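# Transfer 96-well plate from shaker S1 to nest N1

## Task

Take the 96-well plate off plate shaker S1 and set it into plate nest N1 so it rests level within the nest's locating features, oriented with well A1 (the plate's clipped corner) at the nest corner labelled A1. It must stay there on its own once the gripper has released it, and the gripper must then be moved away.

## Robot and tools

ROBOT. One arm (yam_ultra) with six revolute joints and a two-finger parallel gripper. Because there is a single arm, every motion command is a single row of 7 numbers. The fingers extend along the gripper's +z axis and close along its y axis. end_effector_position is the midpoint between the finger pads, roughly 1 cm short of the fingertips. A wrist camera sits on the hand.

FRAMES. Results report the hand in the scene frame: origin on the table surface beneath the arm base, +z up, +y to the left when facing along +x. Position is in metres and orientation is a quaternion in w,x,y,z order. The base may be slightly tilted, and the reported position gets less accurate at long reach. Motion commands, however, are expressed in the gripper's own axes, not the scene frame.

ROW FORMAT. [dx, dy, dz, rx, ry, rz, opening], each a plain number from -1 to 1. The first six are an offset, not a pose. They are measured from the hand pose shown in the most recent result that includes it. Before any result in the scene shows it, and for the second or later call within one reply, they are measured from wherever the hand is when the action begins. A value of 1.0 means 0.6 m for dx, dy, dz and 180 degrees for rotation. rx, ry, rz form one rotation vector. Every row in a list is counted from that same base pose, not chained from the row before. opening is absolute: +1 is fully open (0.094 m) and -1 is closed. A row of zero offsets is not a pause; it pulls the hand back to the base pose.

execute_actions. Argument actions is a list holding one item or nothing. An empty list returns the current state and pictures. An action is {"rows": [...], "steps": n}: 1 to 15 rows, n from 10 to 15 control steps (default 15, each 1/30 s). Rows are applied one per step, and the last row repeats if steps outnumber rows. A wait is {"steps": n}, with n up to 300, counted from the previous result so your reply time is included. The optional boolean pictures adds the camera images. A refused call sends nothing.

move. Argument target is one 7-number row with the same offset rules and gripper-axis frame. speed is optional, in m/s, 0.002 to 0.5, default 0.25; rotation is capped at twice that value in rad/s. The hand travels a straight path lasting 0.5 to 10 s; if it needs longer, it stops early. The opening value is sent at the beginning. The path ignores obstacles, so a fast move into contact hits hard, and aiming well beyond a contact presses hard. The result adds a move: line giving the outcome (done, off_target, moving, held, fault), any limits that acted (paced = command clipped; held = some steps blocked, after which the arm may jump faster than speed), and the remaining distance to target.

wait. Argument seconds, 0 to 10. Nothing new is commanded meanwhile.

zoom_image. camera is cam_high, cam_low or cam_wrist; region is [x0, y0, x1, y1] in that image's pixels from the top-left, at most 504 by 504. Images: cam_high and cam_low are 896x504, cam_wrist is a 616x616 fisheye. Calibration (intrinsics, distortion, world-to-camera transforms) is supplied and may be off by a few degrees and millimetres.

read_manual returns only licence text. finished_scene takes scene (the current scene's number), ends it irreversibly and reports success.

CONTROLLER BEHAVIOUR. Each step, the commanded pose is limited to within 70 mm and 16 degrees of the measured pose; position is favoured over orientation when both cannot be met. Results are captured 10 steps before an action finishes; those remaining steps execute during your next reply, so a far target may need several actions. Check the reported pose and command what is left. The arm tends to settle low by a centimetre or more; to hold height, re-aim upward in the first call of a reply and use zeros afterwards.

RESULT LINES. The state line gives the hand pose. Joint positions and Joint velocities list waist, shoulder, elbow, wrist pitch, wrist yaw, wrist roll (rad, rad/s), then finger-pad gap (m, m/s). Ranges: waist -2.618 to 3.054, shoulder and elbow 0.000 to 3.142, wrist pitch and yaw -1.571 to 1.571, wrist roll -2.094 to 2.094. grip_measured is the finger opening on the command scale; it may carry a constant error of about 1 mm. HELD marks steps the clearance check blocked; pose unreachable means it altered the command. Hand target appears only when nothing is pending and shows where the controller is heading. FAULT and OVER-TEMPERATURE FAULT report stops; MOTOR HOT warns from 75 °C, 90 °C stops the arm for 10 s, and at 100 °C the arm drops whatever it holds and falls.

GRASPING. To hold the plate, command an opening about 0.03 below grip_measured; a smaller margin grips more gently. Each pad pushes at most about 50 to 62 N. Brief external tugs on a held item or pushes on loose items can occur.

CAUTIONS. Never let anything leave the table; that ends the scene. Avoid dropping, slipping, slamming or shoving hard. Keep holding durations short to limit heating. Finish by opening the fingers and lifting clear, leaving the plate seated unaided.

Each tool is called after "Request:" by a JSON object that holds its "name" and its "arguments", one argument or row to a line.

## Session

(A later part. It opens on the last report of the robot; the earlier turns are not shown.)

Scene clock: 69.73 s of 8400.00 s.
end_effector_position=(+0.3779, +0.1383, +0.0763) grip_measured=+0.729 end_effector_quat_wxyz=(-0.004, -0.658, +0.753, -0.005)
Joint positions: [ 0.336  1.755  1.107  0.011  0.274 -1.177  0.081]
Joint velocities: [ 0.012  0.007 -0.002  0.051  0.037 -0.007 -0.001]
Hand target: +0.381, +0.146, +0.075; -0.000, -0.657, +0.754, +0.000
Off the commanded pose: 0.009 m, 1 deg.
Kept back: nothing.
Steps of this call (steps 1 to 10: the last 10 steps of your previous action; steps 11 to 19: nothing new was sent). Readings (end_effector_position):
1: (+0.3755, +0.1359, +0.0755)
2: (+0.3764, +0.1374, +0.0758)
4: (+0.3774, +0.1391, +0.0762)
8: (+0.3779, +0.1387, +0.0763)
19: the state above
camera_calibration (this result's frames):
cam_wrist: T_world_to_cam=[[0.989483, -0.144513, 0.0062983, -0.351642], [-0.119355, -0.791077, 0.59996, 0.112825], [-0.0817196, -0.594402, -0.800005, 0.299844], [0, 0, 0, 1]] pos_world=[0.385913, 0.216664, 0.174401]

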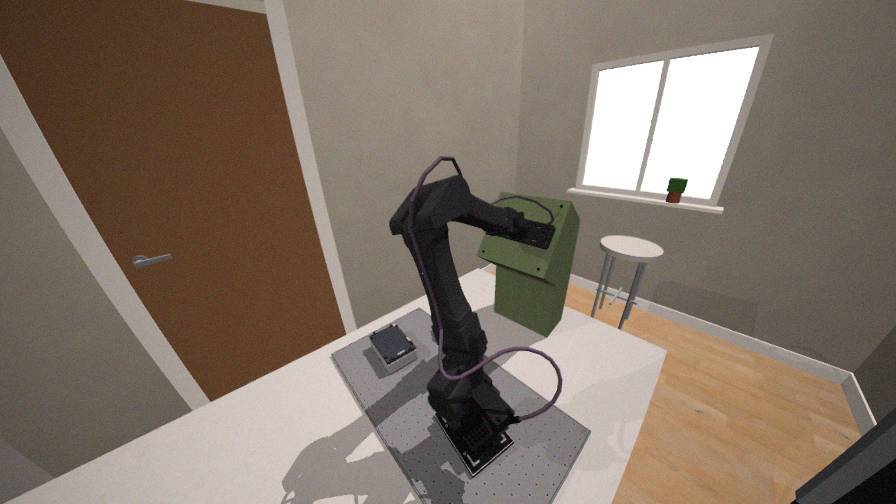

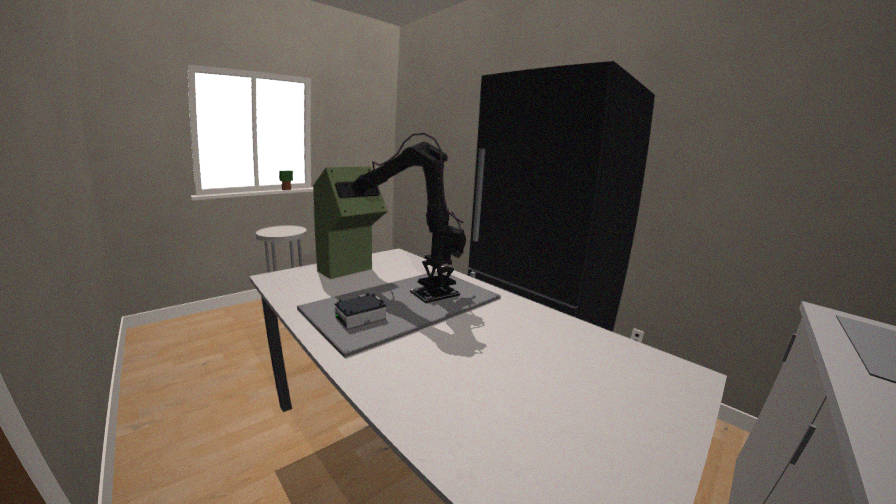

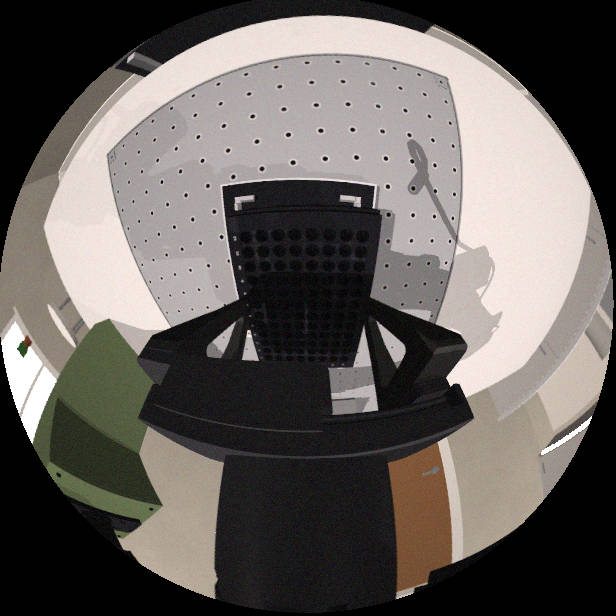

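Request:
{"name": "execute_actions", "arguments": {
  "actions": [
    {"rows": [[-0.0184, -0.0027, 0.005, -0.0008, -0.004, 0.0009, 0.68], [-0.0184, -0.0027, 0.010, -0.0008, -0.004, 0.0009, 0.68], [-0.0184, -0.0027, 0.015, -0.0008, -0.004, 0.0009, 0.68], [-0.0184, -0.0027, 0.020, -0.0008, -0.004, 0.0009, 0.68], [-0.0184, -0.0027, 0.024, -0.0008, -0.004, 0.0009, 0.68], [-0.0184, -0.0027, 0.0272, -0.0008, -0.004, 0.0009, 0.68]], "steps": 14}
  ]
}}

Request:
{"name": "wait", "arguments": {
  "seconds": 0.3
}}

Request:
{"name": "zoom_image", "arguments": {
  "camera": "cam_wrist",
  "region": [200, 160, 410, 290]
}}

Scene clock: 73.73 s of 8400.00 s.
end_effector_position=(+0.3773, +0.1393, +0.0720) grip_measured=+0.729 end_effector_quat_wxyz=(-0.007, -0.658, +0.753, -0.004)
Joint positions: [ 0.337  1.773  1.12   0.01   0.275 -1.176  0.081]
Joint velocities: [ 0.002  0.261  0.193  0.051  0.007  0.007 -0.   ]
Steps of this call (steps 1 to 90: nothing new was sent; then 0.87 s passed at rest; steps 91 to 94: the first 4 steps of this action). Readings (end_effector_position):
91: (+0.3776, +0.1384, +0.0761)
92: (+0.3774, +0.1383, +0.0754)
94: the state above

Scene clock: 74.37 s of 8400.00 s.
end_effector_position=(+0.3707, +0.1408, +0.0604) grip_measured=+0.729 end_effector_quat_wxyz=(-0.014, -0.660, +0.751, -0.000)
Joint positions: [ 0.337  1.818  1.139  0.018  0.275 -1.176  0.081]
Joint velocities: [-0.002 -0.002  0.002 -0.051  0.051 -0.022  0.001]
Hand target: +0.381, +0.149, +0.060; -0.000, -0.657, +0.754, +0.001
Off the commanded pose: 0.013 m, 2 deg.
Kept back: nothing.
Steps of this call (steps 1 to 10: the last 10 steps of your previous action; steps 11 to 19: nothing new was sent). Readings (end_effector_position):
1: (+0.3770, +0.1399, +0.0695)
2: (+0.3764, +0.1404, +0.0670)
4: (+0.3739, +0.1409, +0.0629)
8: (+0.3704, +0.1407, +0.0604)
19: the state above
camera_calibration (this result's frames):
cam_wrist: T_world_to_cam=[[0.990122, -0.13956, -0.0134955, -0.34376], [-0.102718, -0.787509, 0.607683, 0.11629], [-0.0954358, -0.600293, -0.794065, 0.293515], [0, 0, 0, 1]] pos_world=[0.380322, 0.219799, 0.157763]

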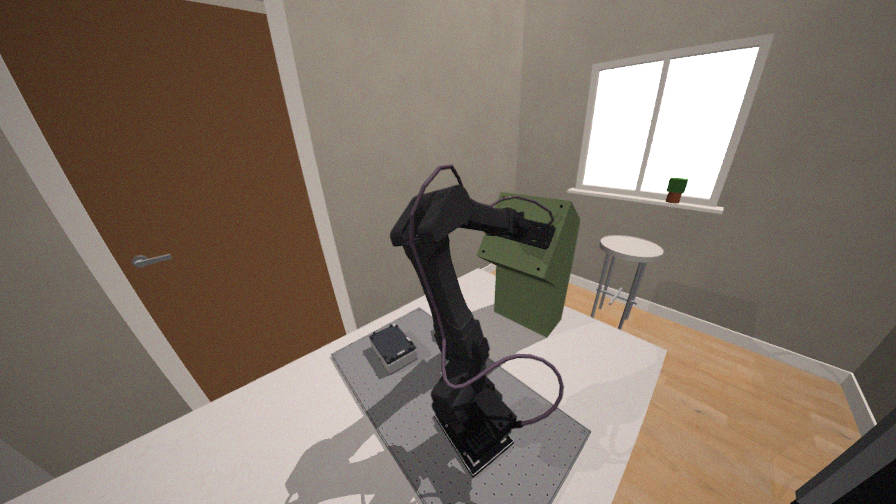

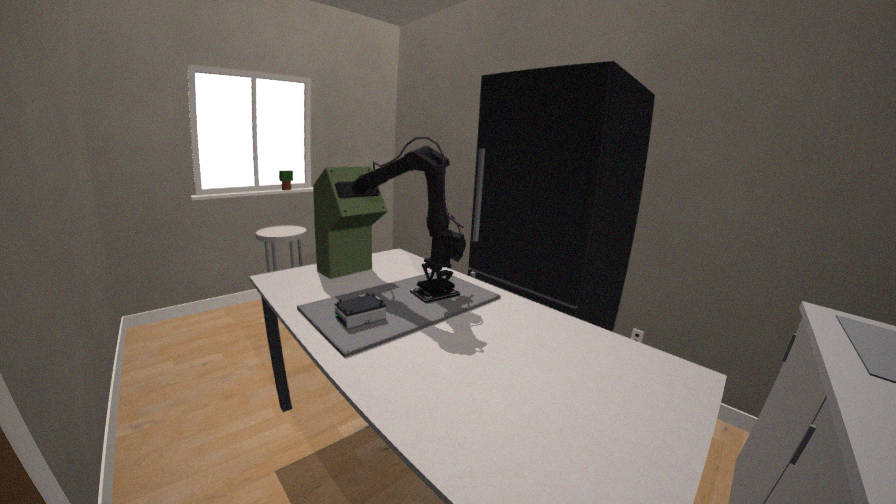

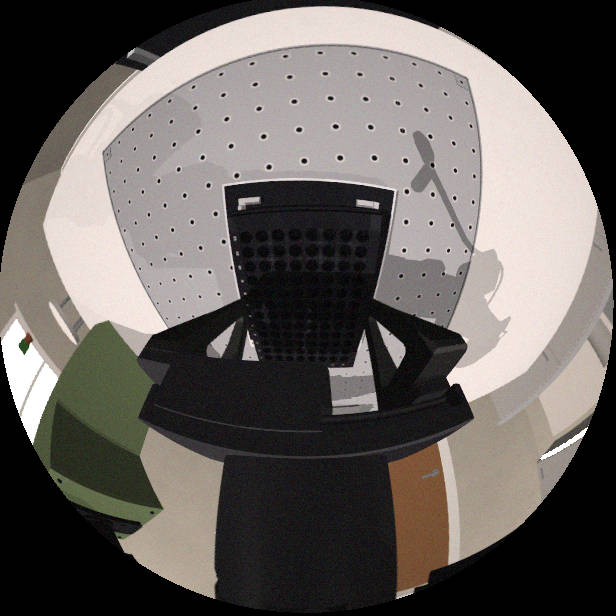

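Region (200, 160, 410, 290) of cam_wrist's 616x616 image, scaled by 2.400, with more detail than that image has; it fills the top 312 rows of this view, and the rest is white.

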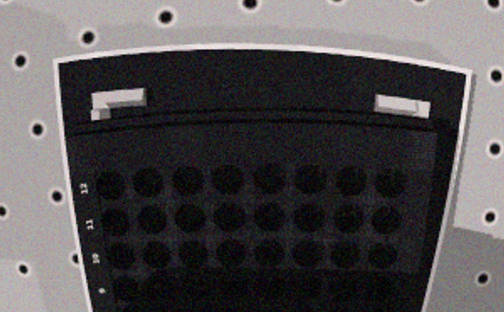

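Request:
{"name": "execute_actions", "arguments": {
  "actions": [
    {"rows": [[-0.0158, -0.0153, 0.0007, 0.0095, -0.0067, 0.0027, 0.68]], "steps": 12}
  ]
}}

Request:
{"name": "wait", "arguments": {
  "seconds": 0.3
}}

Request:
{"name": "zoom_image", "arguments": {
  "camera": "cam_wrist",
  "region": [200, 160, 410, 290]
}}

Scene clock: 76.80 s of 8400.00 s.
end_effector_position=(+0.3717, +0.1409, +0.0603) grip_measured=+0.729 end_effector_quat_wxyz=(-0.013, -0.660, +0.752, -0.001)
Joint positions: [ 0.337  1.818  1.139  0.022  0.276 -1.176  0.081]
Joint velocities: [-0.002 -0.012 -0.007  0.139 -0.022 -0.022  0.   ]
Steps of this call (steps 1 to 71: nothing new was sent; steps 72 to 73: the first 2 steps of this action). Readings (end_effector_position):
72: (+0.3711, +0.1408, +0.0603)
73: the state above

Scene clock: 77.43 s of 8400.00 s.
end_effector_position=(+0.3753, +0.1414, +0.0603) grip_measured=+0.729 end_effector_quat_wxyz=(-0.007, -0.658, +0.753, -0.006)
Joint positions: [ 0.337  1.818  1.139  0.037  0.278 -1.176  0.081]
Joint velocities: [-0.007  0.002  0.017 -0.022  0.022 -0.022  0.001]
Hand target: +0.381, +0.149, +0.060; +0.003, -0.657, +0.754, -0.005
Off the commanded pose: 0.009 m, 1 deg.
Kept back: nothing.
Steps of this call (steps 1 to 10: the last 10 steps of your previous action; steps 11 to 19: nothing new was sent). Readings (end_effector_position):
1: (+0.3724, +0.1409, +0.0603)
2: (+0.3731, +0.1411, +0.0603)
4: (+0.3740, +0.1412, +0.0603)
8: (+0.3748, +0.1414, +0.0603)
19: the state above
camera_calibration (this result's frames):
cam_wrist: T_world_to_cam=[[0.989509, -0.144399, 0.00466531, -0.348396], [-0.117848, -0.788043, 0.604235, 0.1233], [-0.0835745, -0.598446, -0.796792, 0.289754], [0, 0, 0, 1]] pos_world=[0.383488, 0.22026, 0.157997]

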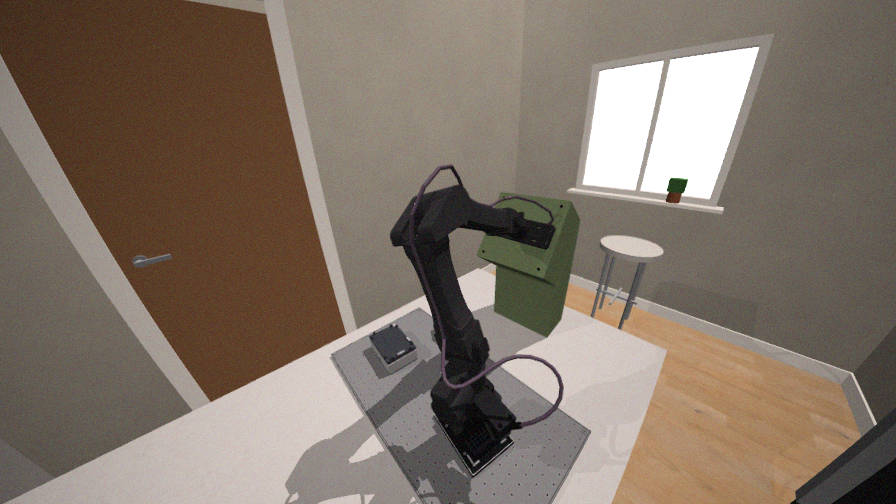

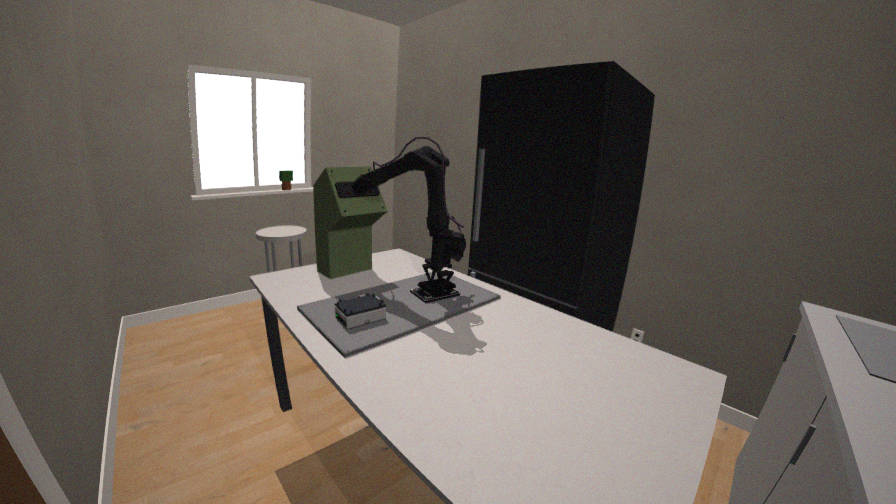

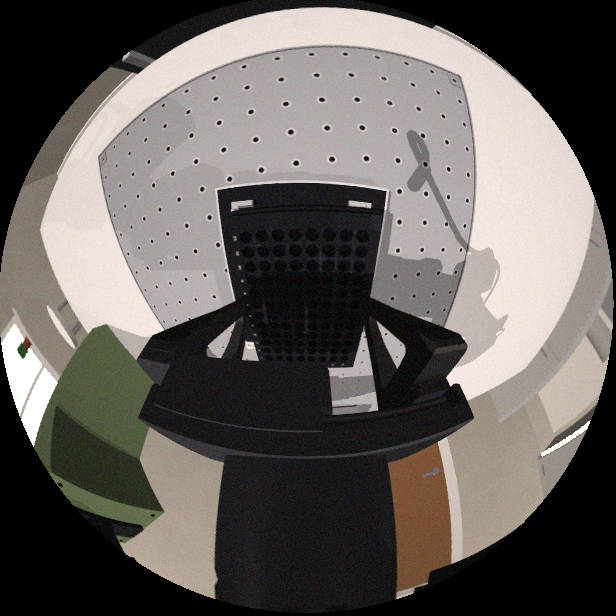

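Region (200, 160, 410, 290) of cam_wrist's 616x616 image, scaled by 2.400, with more detail than that image has; it fills the top 312 rows of this view, and the rest is white.

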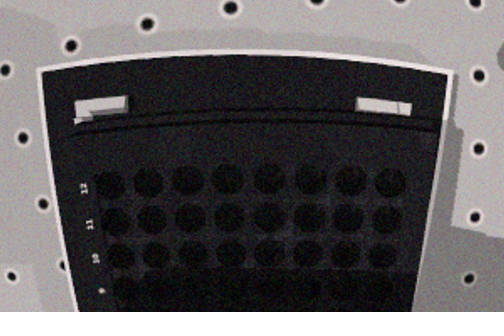

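Request:
{"name": "execute_actions", "arguments": {
  "actions": [
    {"rows": [[0.0037, -0.0072, 0.0005, 0.0038, -0.0095, 0.001, 0.68]], "steps": 12}
  ]
}}

Request:
{"name": "wait", "arguments": {
  "seconds": 0.3
}}

Request:
{"name": "zoom_image", "arguments": {
  "camera": "cam_wrist",
  "region": [200, 160, 410, 290]
}}

Scene clock: 83.03 s of 8400.00 s.
end_effector_position=(+0.3768, +0.1412, +0.0599) grip_measured=+0.729 end_effector_quat_wxyz=(-0.003, -0.657, +0.753, -0.005)
Joint positions: [ 0.332  1.818  1.139  0.043  0.27  -1.178  0.081]
Joint velocities: [-0.09   0.007 -0.017  0.081 -0.095 -0.051 -0.001]
Steps of this call (steps 1 to 90: nothing new was sent; then 2.53 s passed at rest; steps 91 to 92: the first 2 steps of this action). Readings (end_effector_position):
91: (+0.3758, +0.1414, +0.0601)
92: the state above

Scene clock: 83.67 s of 8400.00 s.
end_effector_position=(+0.3824, +0.1373, +0.0585) grip_measured=+0.729 end_effector_quat_wxyz=(+0.005, -0.654, +0.757, -0.008)
Joint positions: [ 0.317  1.818  1.139  0.064  0.257 -1.182  0.081]
Joint velocities: [-0.002 -0.002  0.007  0.037  0.007  0.007  0.   ]
Hand target: +0.379, +0.139, +0.060; +0.008, -0.657, +0.754, -0.001
Off the commanded pose: 0.004 m, 1 deg.
Kept back: nothing.
Steps of this call (steps 1 to 10: the last 10 steps of your previous action; steps 11 to 19: nothing new was sent). Readings (end_effector_position):
1: (+0.3778, +0.1403, +0.0595)
2: (+0.3790, +0.1390, +0.0592)
4: (+0.3808, +0.1368, +0.0587)
8: (+0.3820, +0.1367, +0.0585)
19: the state above
camera_calibration (this result's frames):
cam_wrist: T_world_to_cam=[[0.987582, -0.155402, 0.0230804, -0.354855], [-0.138706, -0.793468, 0.592595, 0.131376], [-0.073777, -0.588438, -0.80517, 0.281832], [0, 0, 0, 1]] pos_world=[0.389464, 0.214938, 0.15726]

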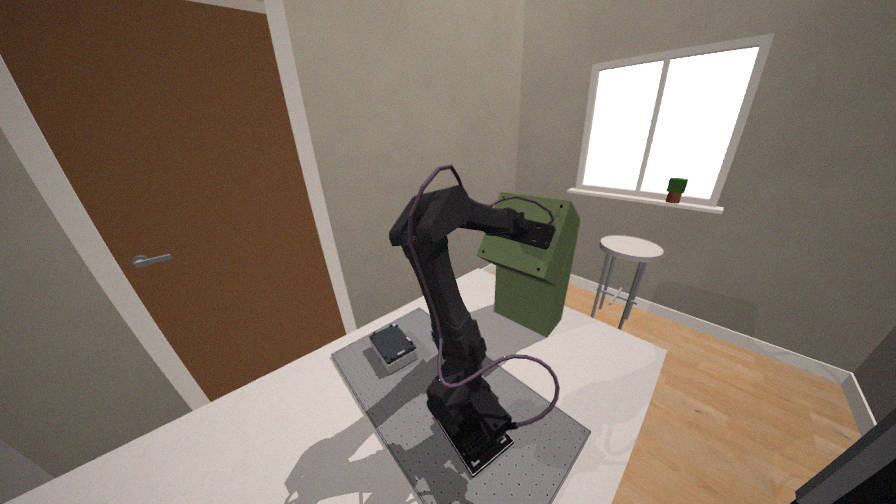

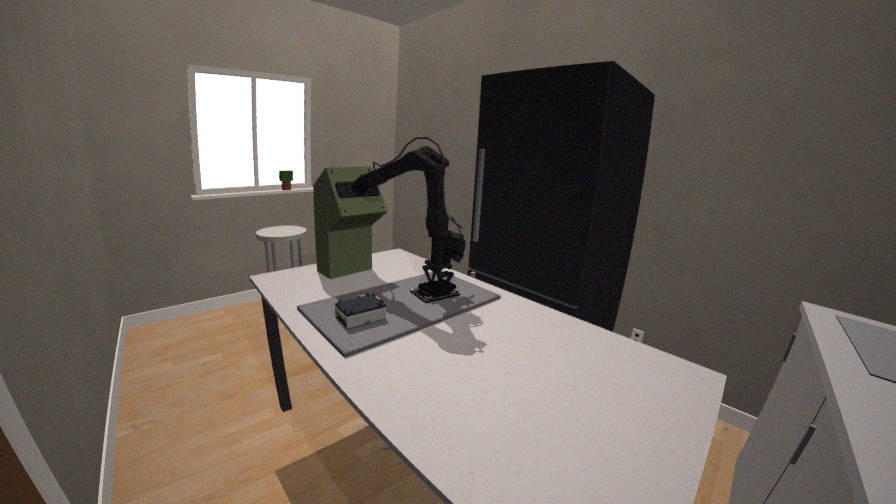

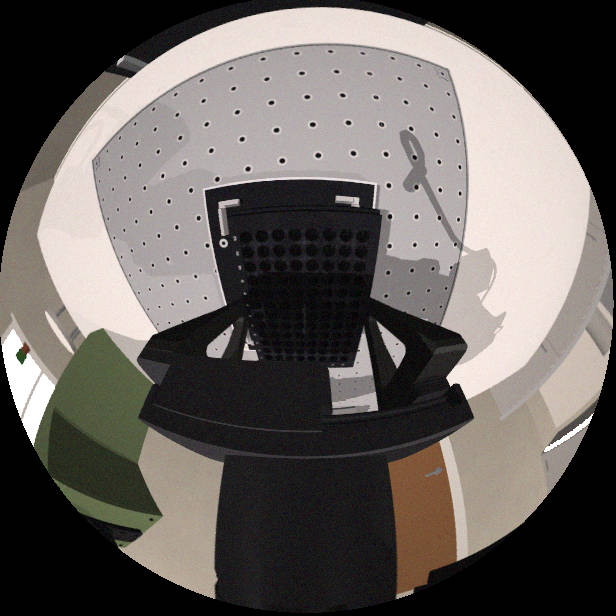

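Region (200, 160, 410, 290) of cam_wrist's 616x616 image, scaled by 2.400, with more detail than that image has; it fills the top 312 rows of this view, and the rest is white.

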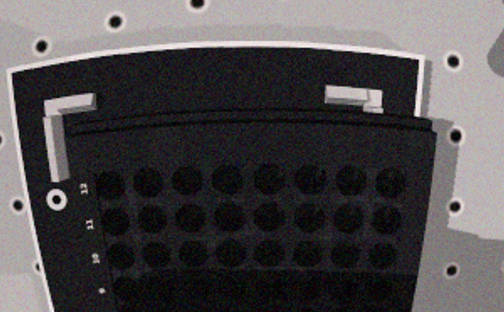

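Request:
{"name": "zoom_image", "arguments": {
  "camera": "cam_wrist",
  "region": [200, 185, 270, 255]
}}

Request:
{"name": "zoom_image", "arguments": {
  "camera": "cam_high",
  "region": [420, 390, 530, 490]
}}

Region (200, 185, 270, 255) of cam_wrist's 616x616 image, scaled by 7.200, with more detail than that image has.

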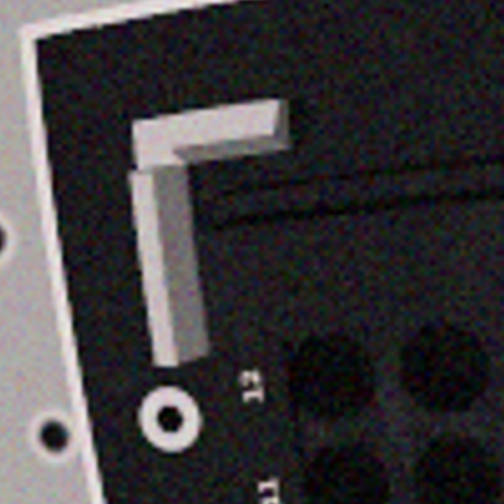

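Region (420, 390, 530, 490) of cam_high's 896x504 image, scaled by 4.582, with more detail than that image has; it fills the top 458 rows of this view, and the rest is white.

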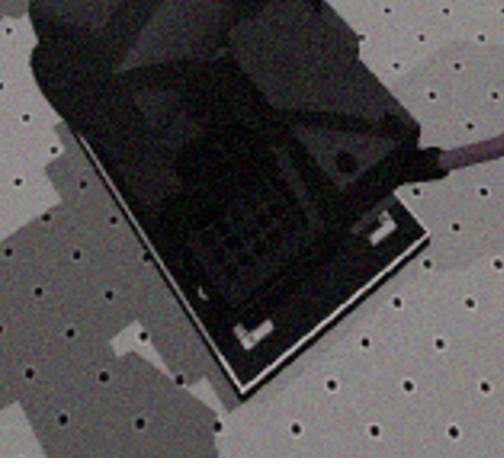

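Request:
{"name": "execute_actions", "arguments": {
  "actions": [
    {"rows": [[-0.004, 0.003, 0.003, -0.002, -0.004, -0.002, 0.68], [-0.007, 0.005, 0.006, -0.004, -0.007, -0.004, 0.68], [-0.0094, 0.0072, 0.009, -0.0052, -0.0089, -0.0056, 0.68], [-0.0094, 0.0072, 0.0125, -0.0052, -0.0089, -0.0056, 0.68]], "steps": 13}
  ]
}}

Request:
{"name": "wait", "arguments": {
  "seconds": 0.3
}}

Request:
{"name": "zoom_image", "arguments": {
  "camera": "cam_wrist",
  "region": [200, 160, 410, 290]
}}

Scene clock: 95.30 s of 8400.00 s.
end_effector_position=(+0.3824, +0.1379, +0.0585) grip_measured=+0.729 end_effector_quat_wxyz=(+0.006, -0.655, +0.756, -0.007)
Joint positions: [ 0.317  1.818  1.139  0.064  0.254 -1.184  0.081]
Joint velocities: [-0.002 -0.007  0.012 -0.11  -0.095 -0.11   0.   ]
Steps of this call (steps 1 to 90: nothing new was sent; then 8.53 s passed at rest; steps 91 to 93: the first 3 steps of this action). Readings (end_effector_position):
91: (+0.3825, +0.1374, +0.0585)
92: (+0.3824, +0.1376, +0.0585)
93: the state above

Scene clock: 95.93 s of 8400.00 s.
end_effector_position=(+0.3758, +0.1399, +0.0534) grip_measured=+0.729 end_effector_quat_wxyz=(+0.003, -0.658, +0.753, +0.002)
Joint positions: [ 0.317  1.836  1.139  0.069  0.241 -1.191  0.081]
Joint velocities: [-0.002  0.022 -0.007 -0.037 -0.037  0.007  0.   ]
Hand target: +0.379, +0.143, +0.051; +0.010, -0.661, +0.751, +0.007
Off the commanded pose: 0.005 m, 1 deg.
Kept back: nothing.
Steps of this call (steps 1 to 10: the last 10 steps of your previous action; steps 11 to 19: nothing new was sent). Readings (end_effector_position):
1: (+0.3818, +0.1383, +0.0581)
2: (+0.3814, +0.1388, +0.0574)
4: (+0.3792, +0.1392, +0.0557)
8: (+0.3758, +0.1396, +0.0534)
19: the state above
camera_calibration (this result's frames):
cam_wrist: T_world_to_cam=[[0.989602, -0.143715, 0.00582118, -0.34931], [-0.119932, -0.802144, 0.584963, 0.130065], [-0.0793986, -0.579579, -0.811039, 0.279918], [0, 0, 0, 1]] pos_world=[0.383502, 0.216364, 0.152975]

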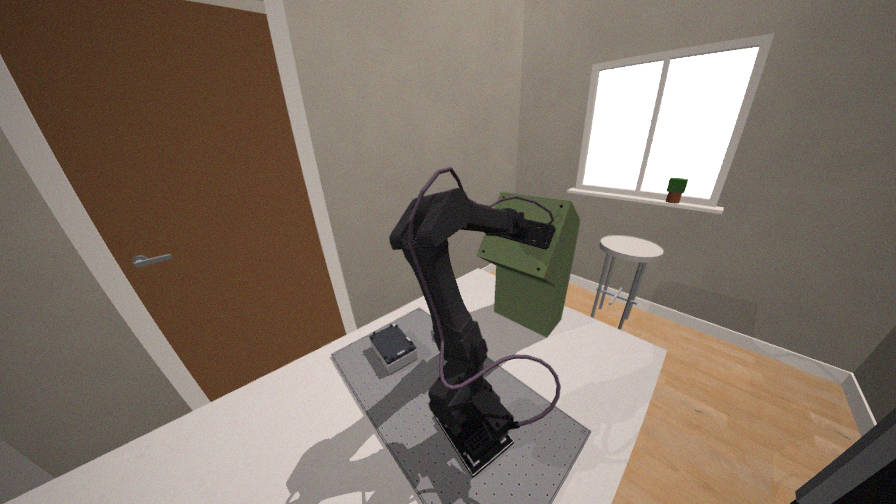

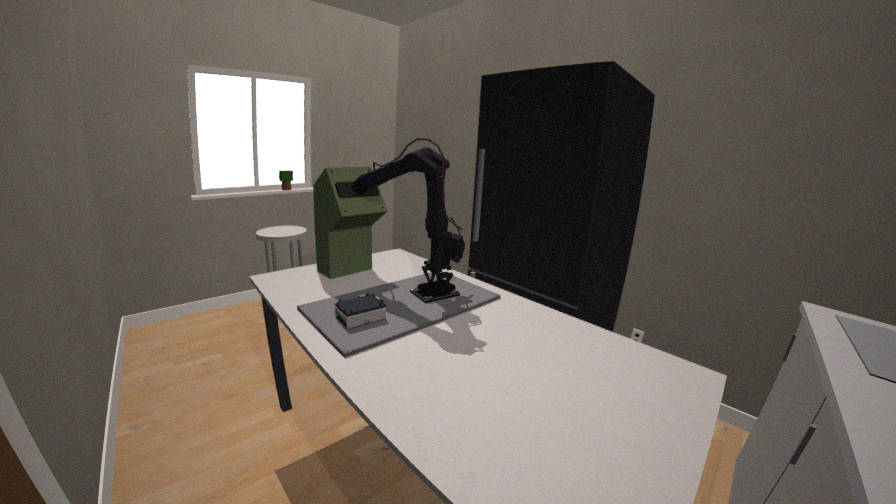

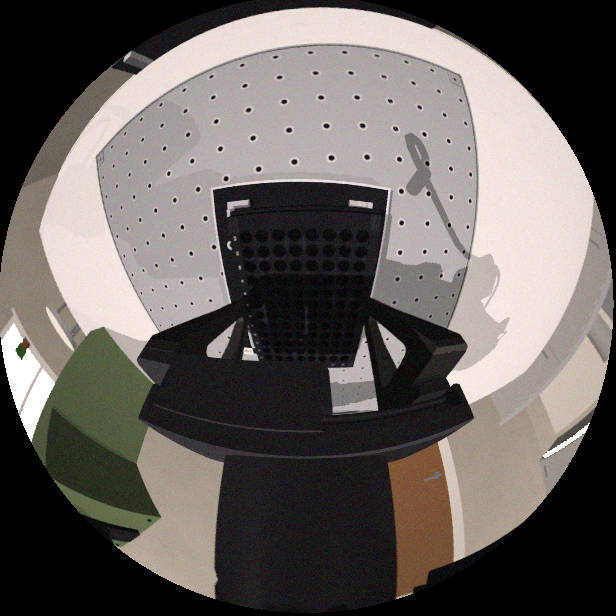

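Region (200, 160, 410, 290) of cam_wrist's 616x616 image, scaled by 2.400, with more detail than that image has; it fills the top 312 rows of this view, and the rest is white.

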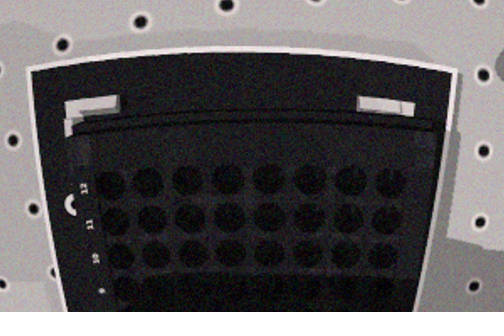

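Request:
{"name": "execute_actions", "arguments": {
  "actions": [
    {"rows": [[-0.0071, -0.0061, 0.0048, 0.0015, -0.0055, -0.0022, 0.68], [-0.0076, -0.0077, 0.0056, 0.0025, -0.0057, -0.0022, 0.68], [-0.008, -0.0092, 0.0065, 0.0035, -0.0058, -0.0022, 0.68], [-0.0085, -0.0108, 0.0073, 0.0044, -0.006, -0.0022, 0.68], [-0.0089, -0.0123, 0.0082, 0.0053, -0.0061, -0.0022, 0.68]], "steps": 13}
  ]
}}

Request:
{"name": "wait", "arguments": {
  "seconds": 0.3
}}

Request:
{"name": "zoom_image", "arguments": {
  "camera": "cam_wrist",
  "region": [200, 160, 410, 290]
}}

Scene clock: 101.00 s of 8400.00 s.
end_effector_position=(+0.3761, +0.1400, +0.0534) grip_measured=+0.729 end_effector_quat_wxyz=(+0.003, -0.659, +0.752, +0.002)
Joint positions: [ 0.317  1.836  1.139  0.07   0.241 -1.192  0.081]
Joint velocities: [-0.007 -0.002 -0.027 -0.051 -0.037 -0.007  0.001]
Steps of this call (steps 1 to 90: nothing new was sent; then 1.97 s passed at rest; steps 91 to 93: the first 3 steps of this action). Readings (end_effector_position):
91: (+0.3758, +0.1399, +0.0534)
92: (+0.3759, +0.1399, +0.0534)
93: the state above

Scene clock: 101.63 s of 8400.00 s.
end_effector_position=(+0.3787, +0.1406, +0.0534) grip_measured=+0.729 end_effector_quat_wxyz=(+0.008, -0.659, +0.752, -0.001)
Joint positions: [ 0.317  1.836  1.139  0.081  0.241 -1.196  0.081]
Joint velocities: [ 0.007 -0.002 -0.007 -0.037 -0.007 -0.007  0.   ]
Hand target: +0.384, +0.144, +0.049; +0.016, -0.661, +0.750, +0.002
Off the commanded pose: 0.008 m, 1 deg.
Kept back: nothing.
Steps of this call (steps 1 to 10: the last 10 steps of your previous action; steps 11 to 19: nothing new was sent). Readings (end_effector_position):
1: (+0.3763, +0.1401, +0.0534)
2: (+0.3768, +0.1402, +0.0534)
4: (+0.3775, +0.1404, +0.0534)
8: (+0.3783, +0.1406, +0.0534)
19: the state above
camera_calibration (this result's frames):
cam_wrist: T_world_to_cam=[[0.98981, -0.141416, 0.0166694, -0.353016], [-0.124698, -0.804314, 0.580973, 0.133349], [-0.0687514, -0.577131, -0.813752, 0.276391], [0, 0, 0, 1]] pos_world=[0.385049, 0.216846, 0.153327]

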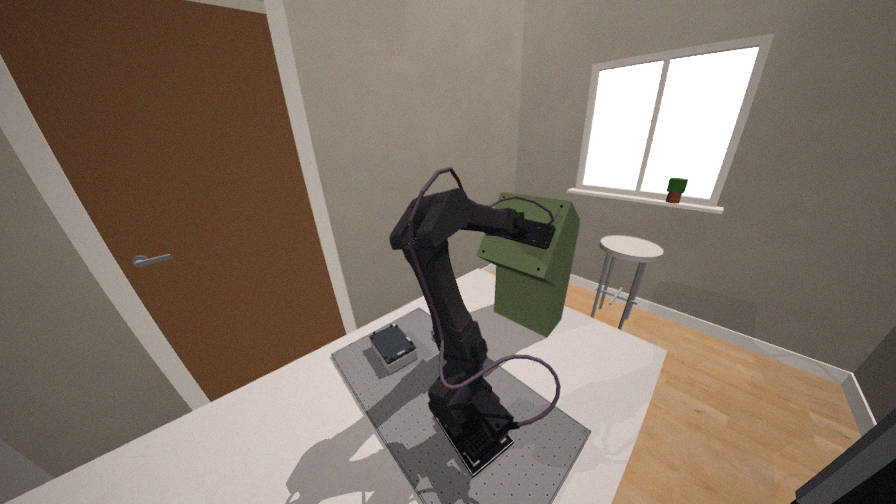

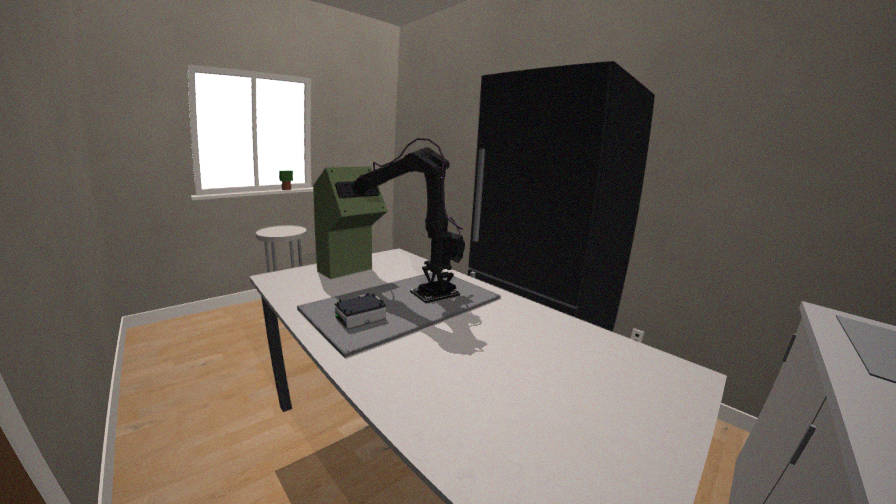

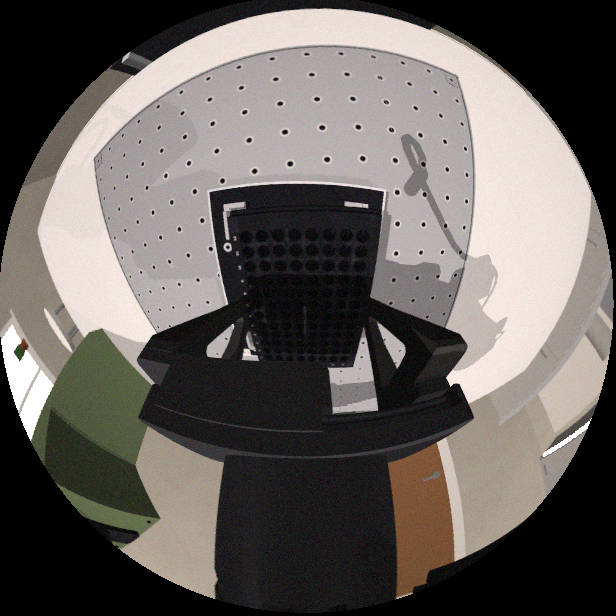

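Region (200, 160, 410, 290) of cam_wrist's 616x616 image, scaled by 2.400, with more detail than that image has; it fills the top 312 rows of this view, and the rest is white.

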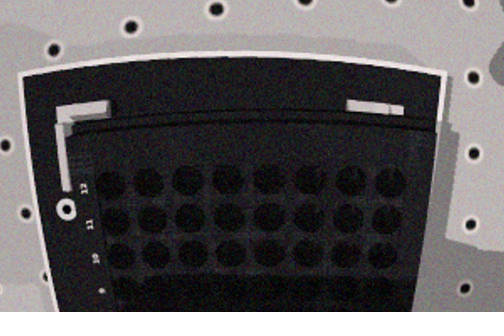

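Request:
{"name": "execute_actions", "arguments": {
  "actions": [
    {"rows": [[-0.007, -0.0076, 0.0092, 0.0018, -0.005, -0.0014, 0.68], [-0.007, -0.0076, 0.01, 0.0018, -0.005, -0.0014, 0.68]], "steps": 12}
  ]
}}

Request:
{"name": "wait", "arguments": {
  "seconds": 0.3
}}

Request:
{"name": "zoom_image", "arguments": {
  "camera": "cam_wrist",
  "region": [200, 160, 410, 290]
}}

Scene clock: 103.10 s of 8400.00 s.
end_effector_position=(+0.3783, +0.1407, +0.0528) grip_measured=+0.729 end_effector_quat_wxyz=(+0.008, -0.659, +0.752, -0.001)
Joint positions: [ 0.317  1.838  1.139  0.084  0.241 -1.197  0.081]
Joint velocities: [-0.007  0.051  0.012  0.051 -0.066  0.022 -0.   ]
Steps of this call (steps 1 to 42: nothing new was sent; steps 43 to 44: the first 2 steps of this action). Readings (end_effector_position):
43: (+0.3785, +0.1406, +0.0532)
44: the state above

Scene clock: 103.73 s of 8400.00 s.
end_effector_position=(+0.3748, +0.1405, +0.0501) grip_measured=+0.729 end_effector_quat_wxyz=(+0.005, -0.660, +0.751, +0.001)
Joint positions: [ 0.317  1.847  1.139  0.085  0.241 -1.197  0.081]
Joint velocities: [ 0.012 -0.017  0.012 -0.066  0.007  0.007 -0.001]
Hand target: +0.384, +0.144, +0.048; +0.016, -0.661, +0.750, +0.002
Off the commanded pose: 0.010 m, 1 deg.
Kept back: nothing.
Steps of this call (steps 1 to 10: the last 10 steps of your previous action; steps 11 to 19: nothing new was sent). Readings (end_effector_position):
1: (+0.3778, +0.1407, +0.0522)
2: (+0.3770, +0.1407, +0.0517)
4: (+0.3755, +0.1406, +0.0506)
8: (+0.3747, +0.1405, +0.0501)
19: the state above
camera_calibration (this result's frames):
cam_wrist: T_world_to_cam=[[0.990289, -0.138697, 0.00948659, -0.349337], [-0.118129, -0.803533, 0.583421, 0.13202], [-0.0732959, -0.578876, -0.812115, 0.27521], [0, 0, 0, 1]] pos_world=[0.381712, 0.216943, 0.149793]

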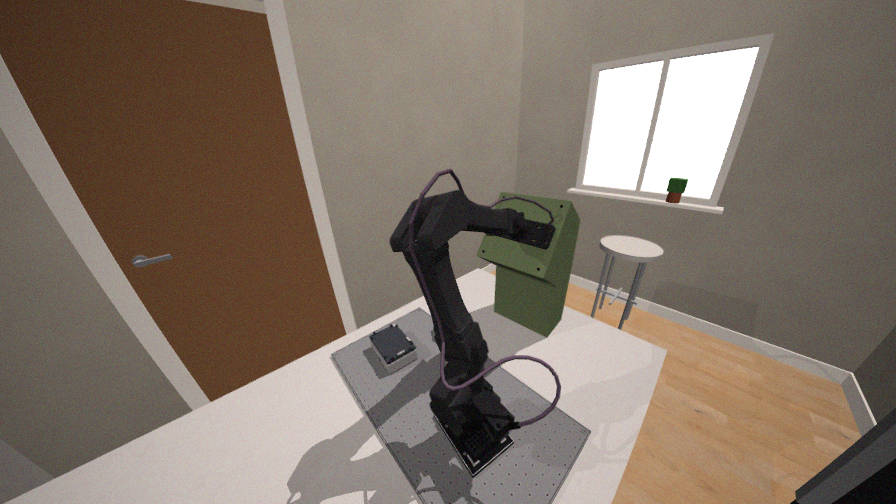

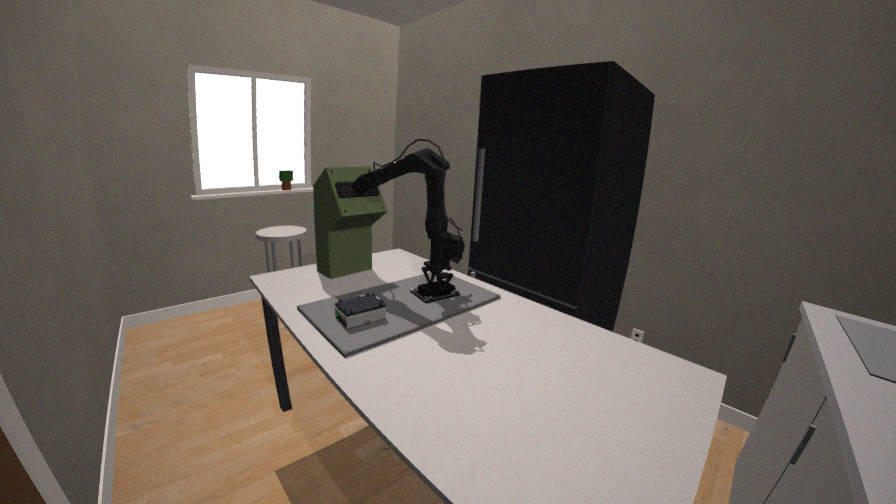

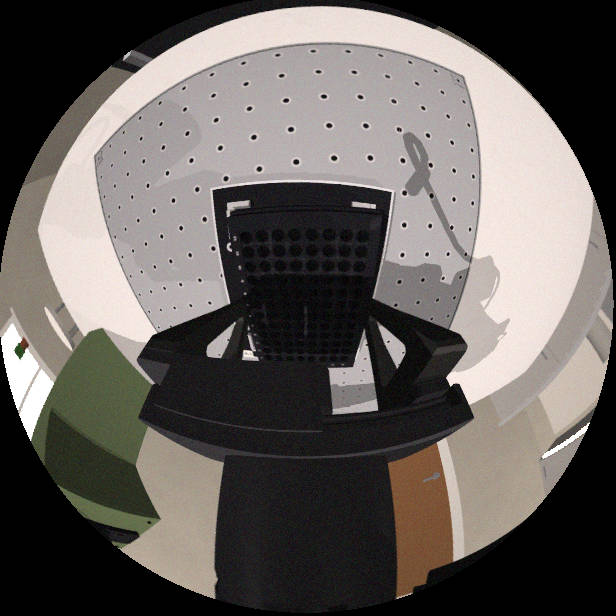

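Region (200, 160, 410, 290) of cam_wrist's 616x616 image, scaled by 2.400, with more detail than that image has; it fills the top 312 rows of this view, and the rest is white.

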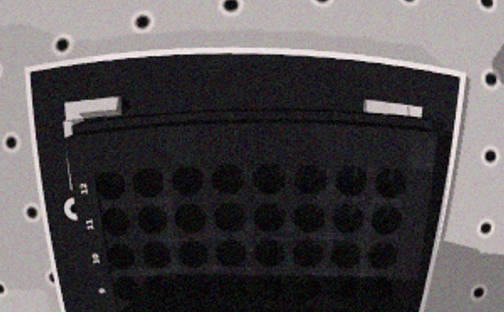

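Request:
{"name": "execute_actions", "arguments": {
  "actions": [
    {"rows": [[-0.0066, -0.0025, 0.0112, 0.0022, -0.0053, 0.0033, 0.68]], "steps": 12}
  ]
}}

Request:
{"name": "wait", "arguments": {
  "seconds": 0.3
}}

Request:
{"name": "zoom_image", "arguments": {
  "camera": "cam_wrist",
  "region": [200, 160, 410, 290]
}}

Scene clock: 109.27 s of 8400.00 s.
end_effector_position=(+0.3751, +0.1408, +0.0492) grip_measured=+0.729 end_effector_quat_wxyz=(+0.006, -0.660, +0.751, +0.000)
Joint positions: [ 0.317  1.85   1.139  0.092  0.241 -1.197  0.081]
Joint velocities: [-0.002  0.056  0.007  0.139 -0.051  0.007 -0.001]
Steps of this call (steps 1 to 90: nothing new was sent; then 2.47 s passed at rest; steps 91 to 92: the first 2 steps of this action). Readings (end_effector_position):
91: (+0.3749, +0.1406, +0.0499)
92: the state above

Scene clock: 109.90 s of 8400.00 s.
end_effector_position=(+0.3733, +0.1411, +0.0464) grip_measured=+0.729 end_effector_quat_wxyz=(+0.006, -0.660, +0.751, +0.000)
Joint positions: [ 0.317  1.861  1.139  0.102  0.241 -1.197  0.081]
Joint velocities: [-0.007 -0.022  0.017 -0.007 -0.007  0.037 -0.   ]
Hand target: +0.377, +0.144, +0.044; +0.013, -0.656, +0.754, +0.004
Off the commanded pose: 0.006 m, 1 deg.
Kept back: nothing.
Steps of this call (steps 1 to 10: the last 10 steps of your previous action; steps 11 to 19: nothing new was sent). Readings (end_effector_position):
1: (+0.3750, +0.1410, +0.0486)
2: (+0.3744, +0.1410, +0.0480)
4: (+0.3732, +0.1410, +0.0469)
8: (+0.3725, +0.1409, +0.0464)
19: the state above
camera_calibration (this result's frames):
cam_wrist: T_world_to_cam=[[0.990137, -0.139537, 0.0125694, -0.347722], [-0.120685, -0.803908, 0.58238, 0.135543], [-0.0711589, -0.578153, -0.812819, 0.271561], [0, 0, 0, 1]] pos_world=[0.379975, 0.217448, 0.146163]

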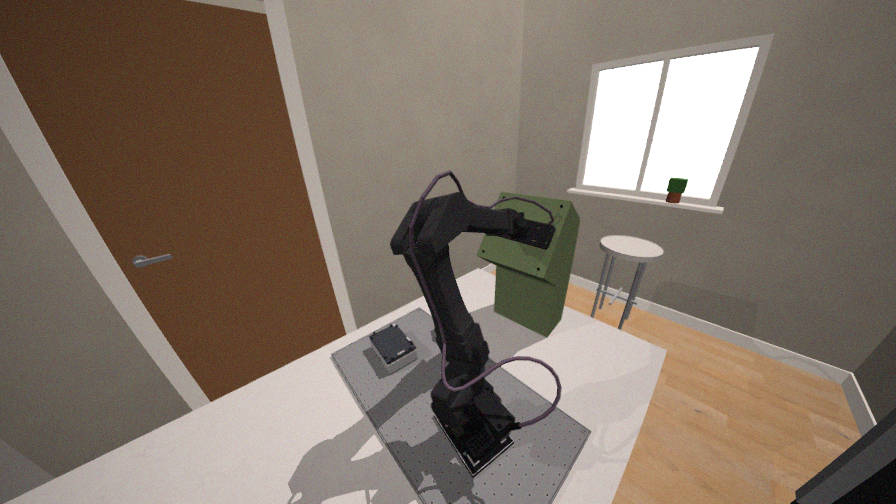

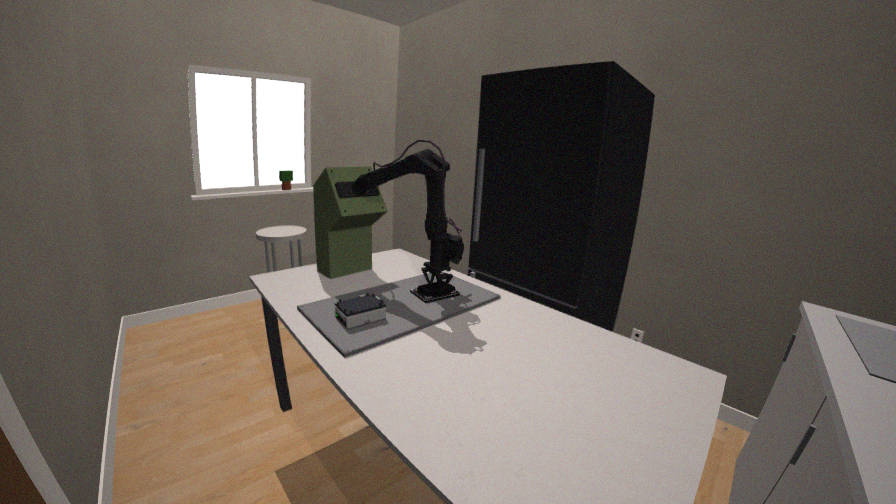

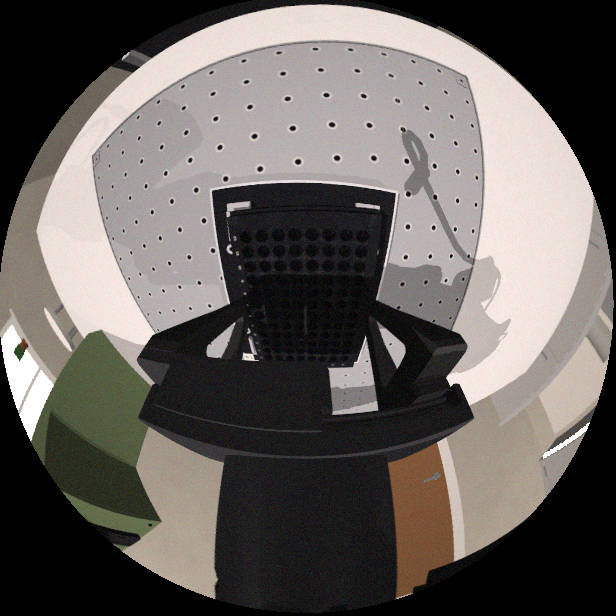

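Region (200, 160, 410, 290) of cam_wrist's 616x616 image, scaled by 2.400, with more detail than that image has; it fills the top 312 rows of this view, and the rest is white.

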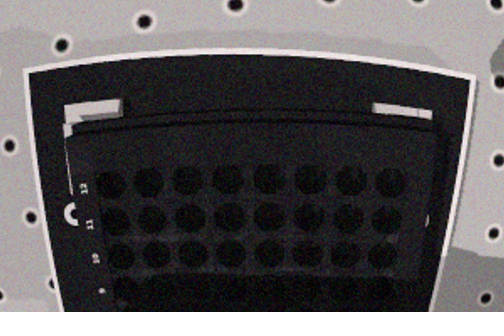

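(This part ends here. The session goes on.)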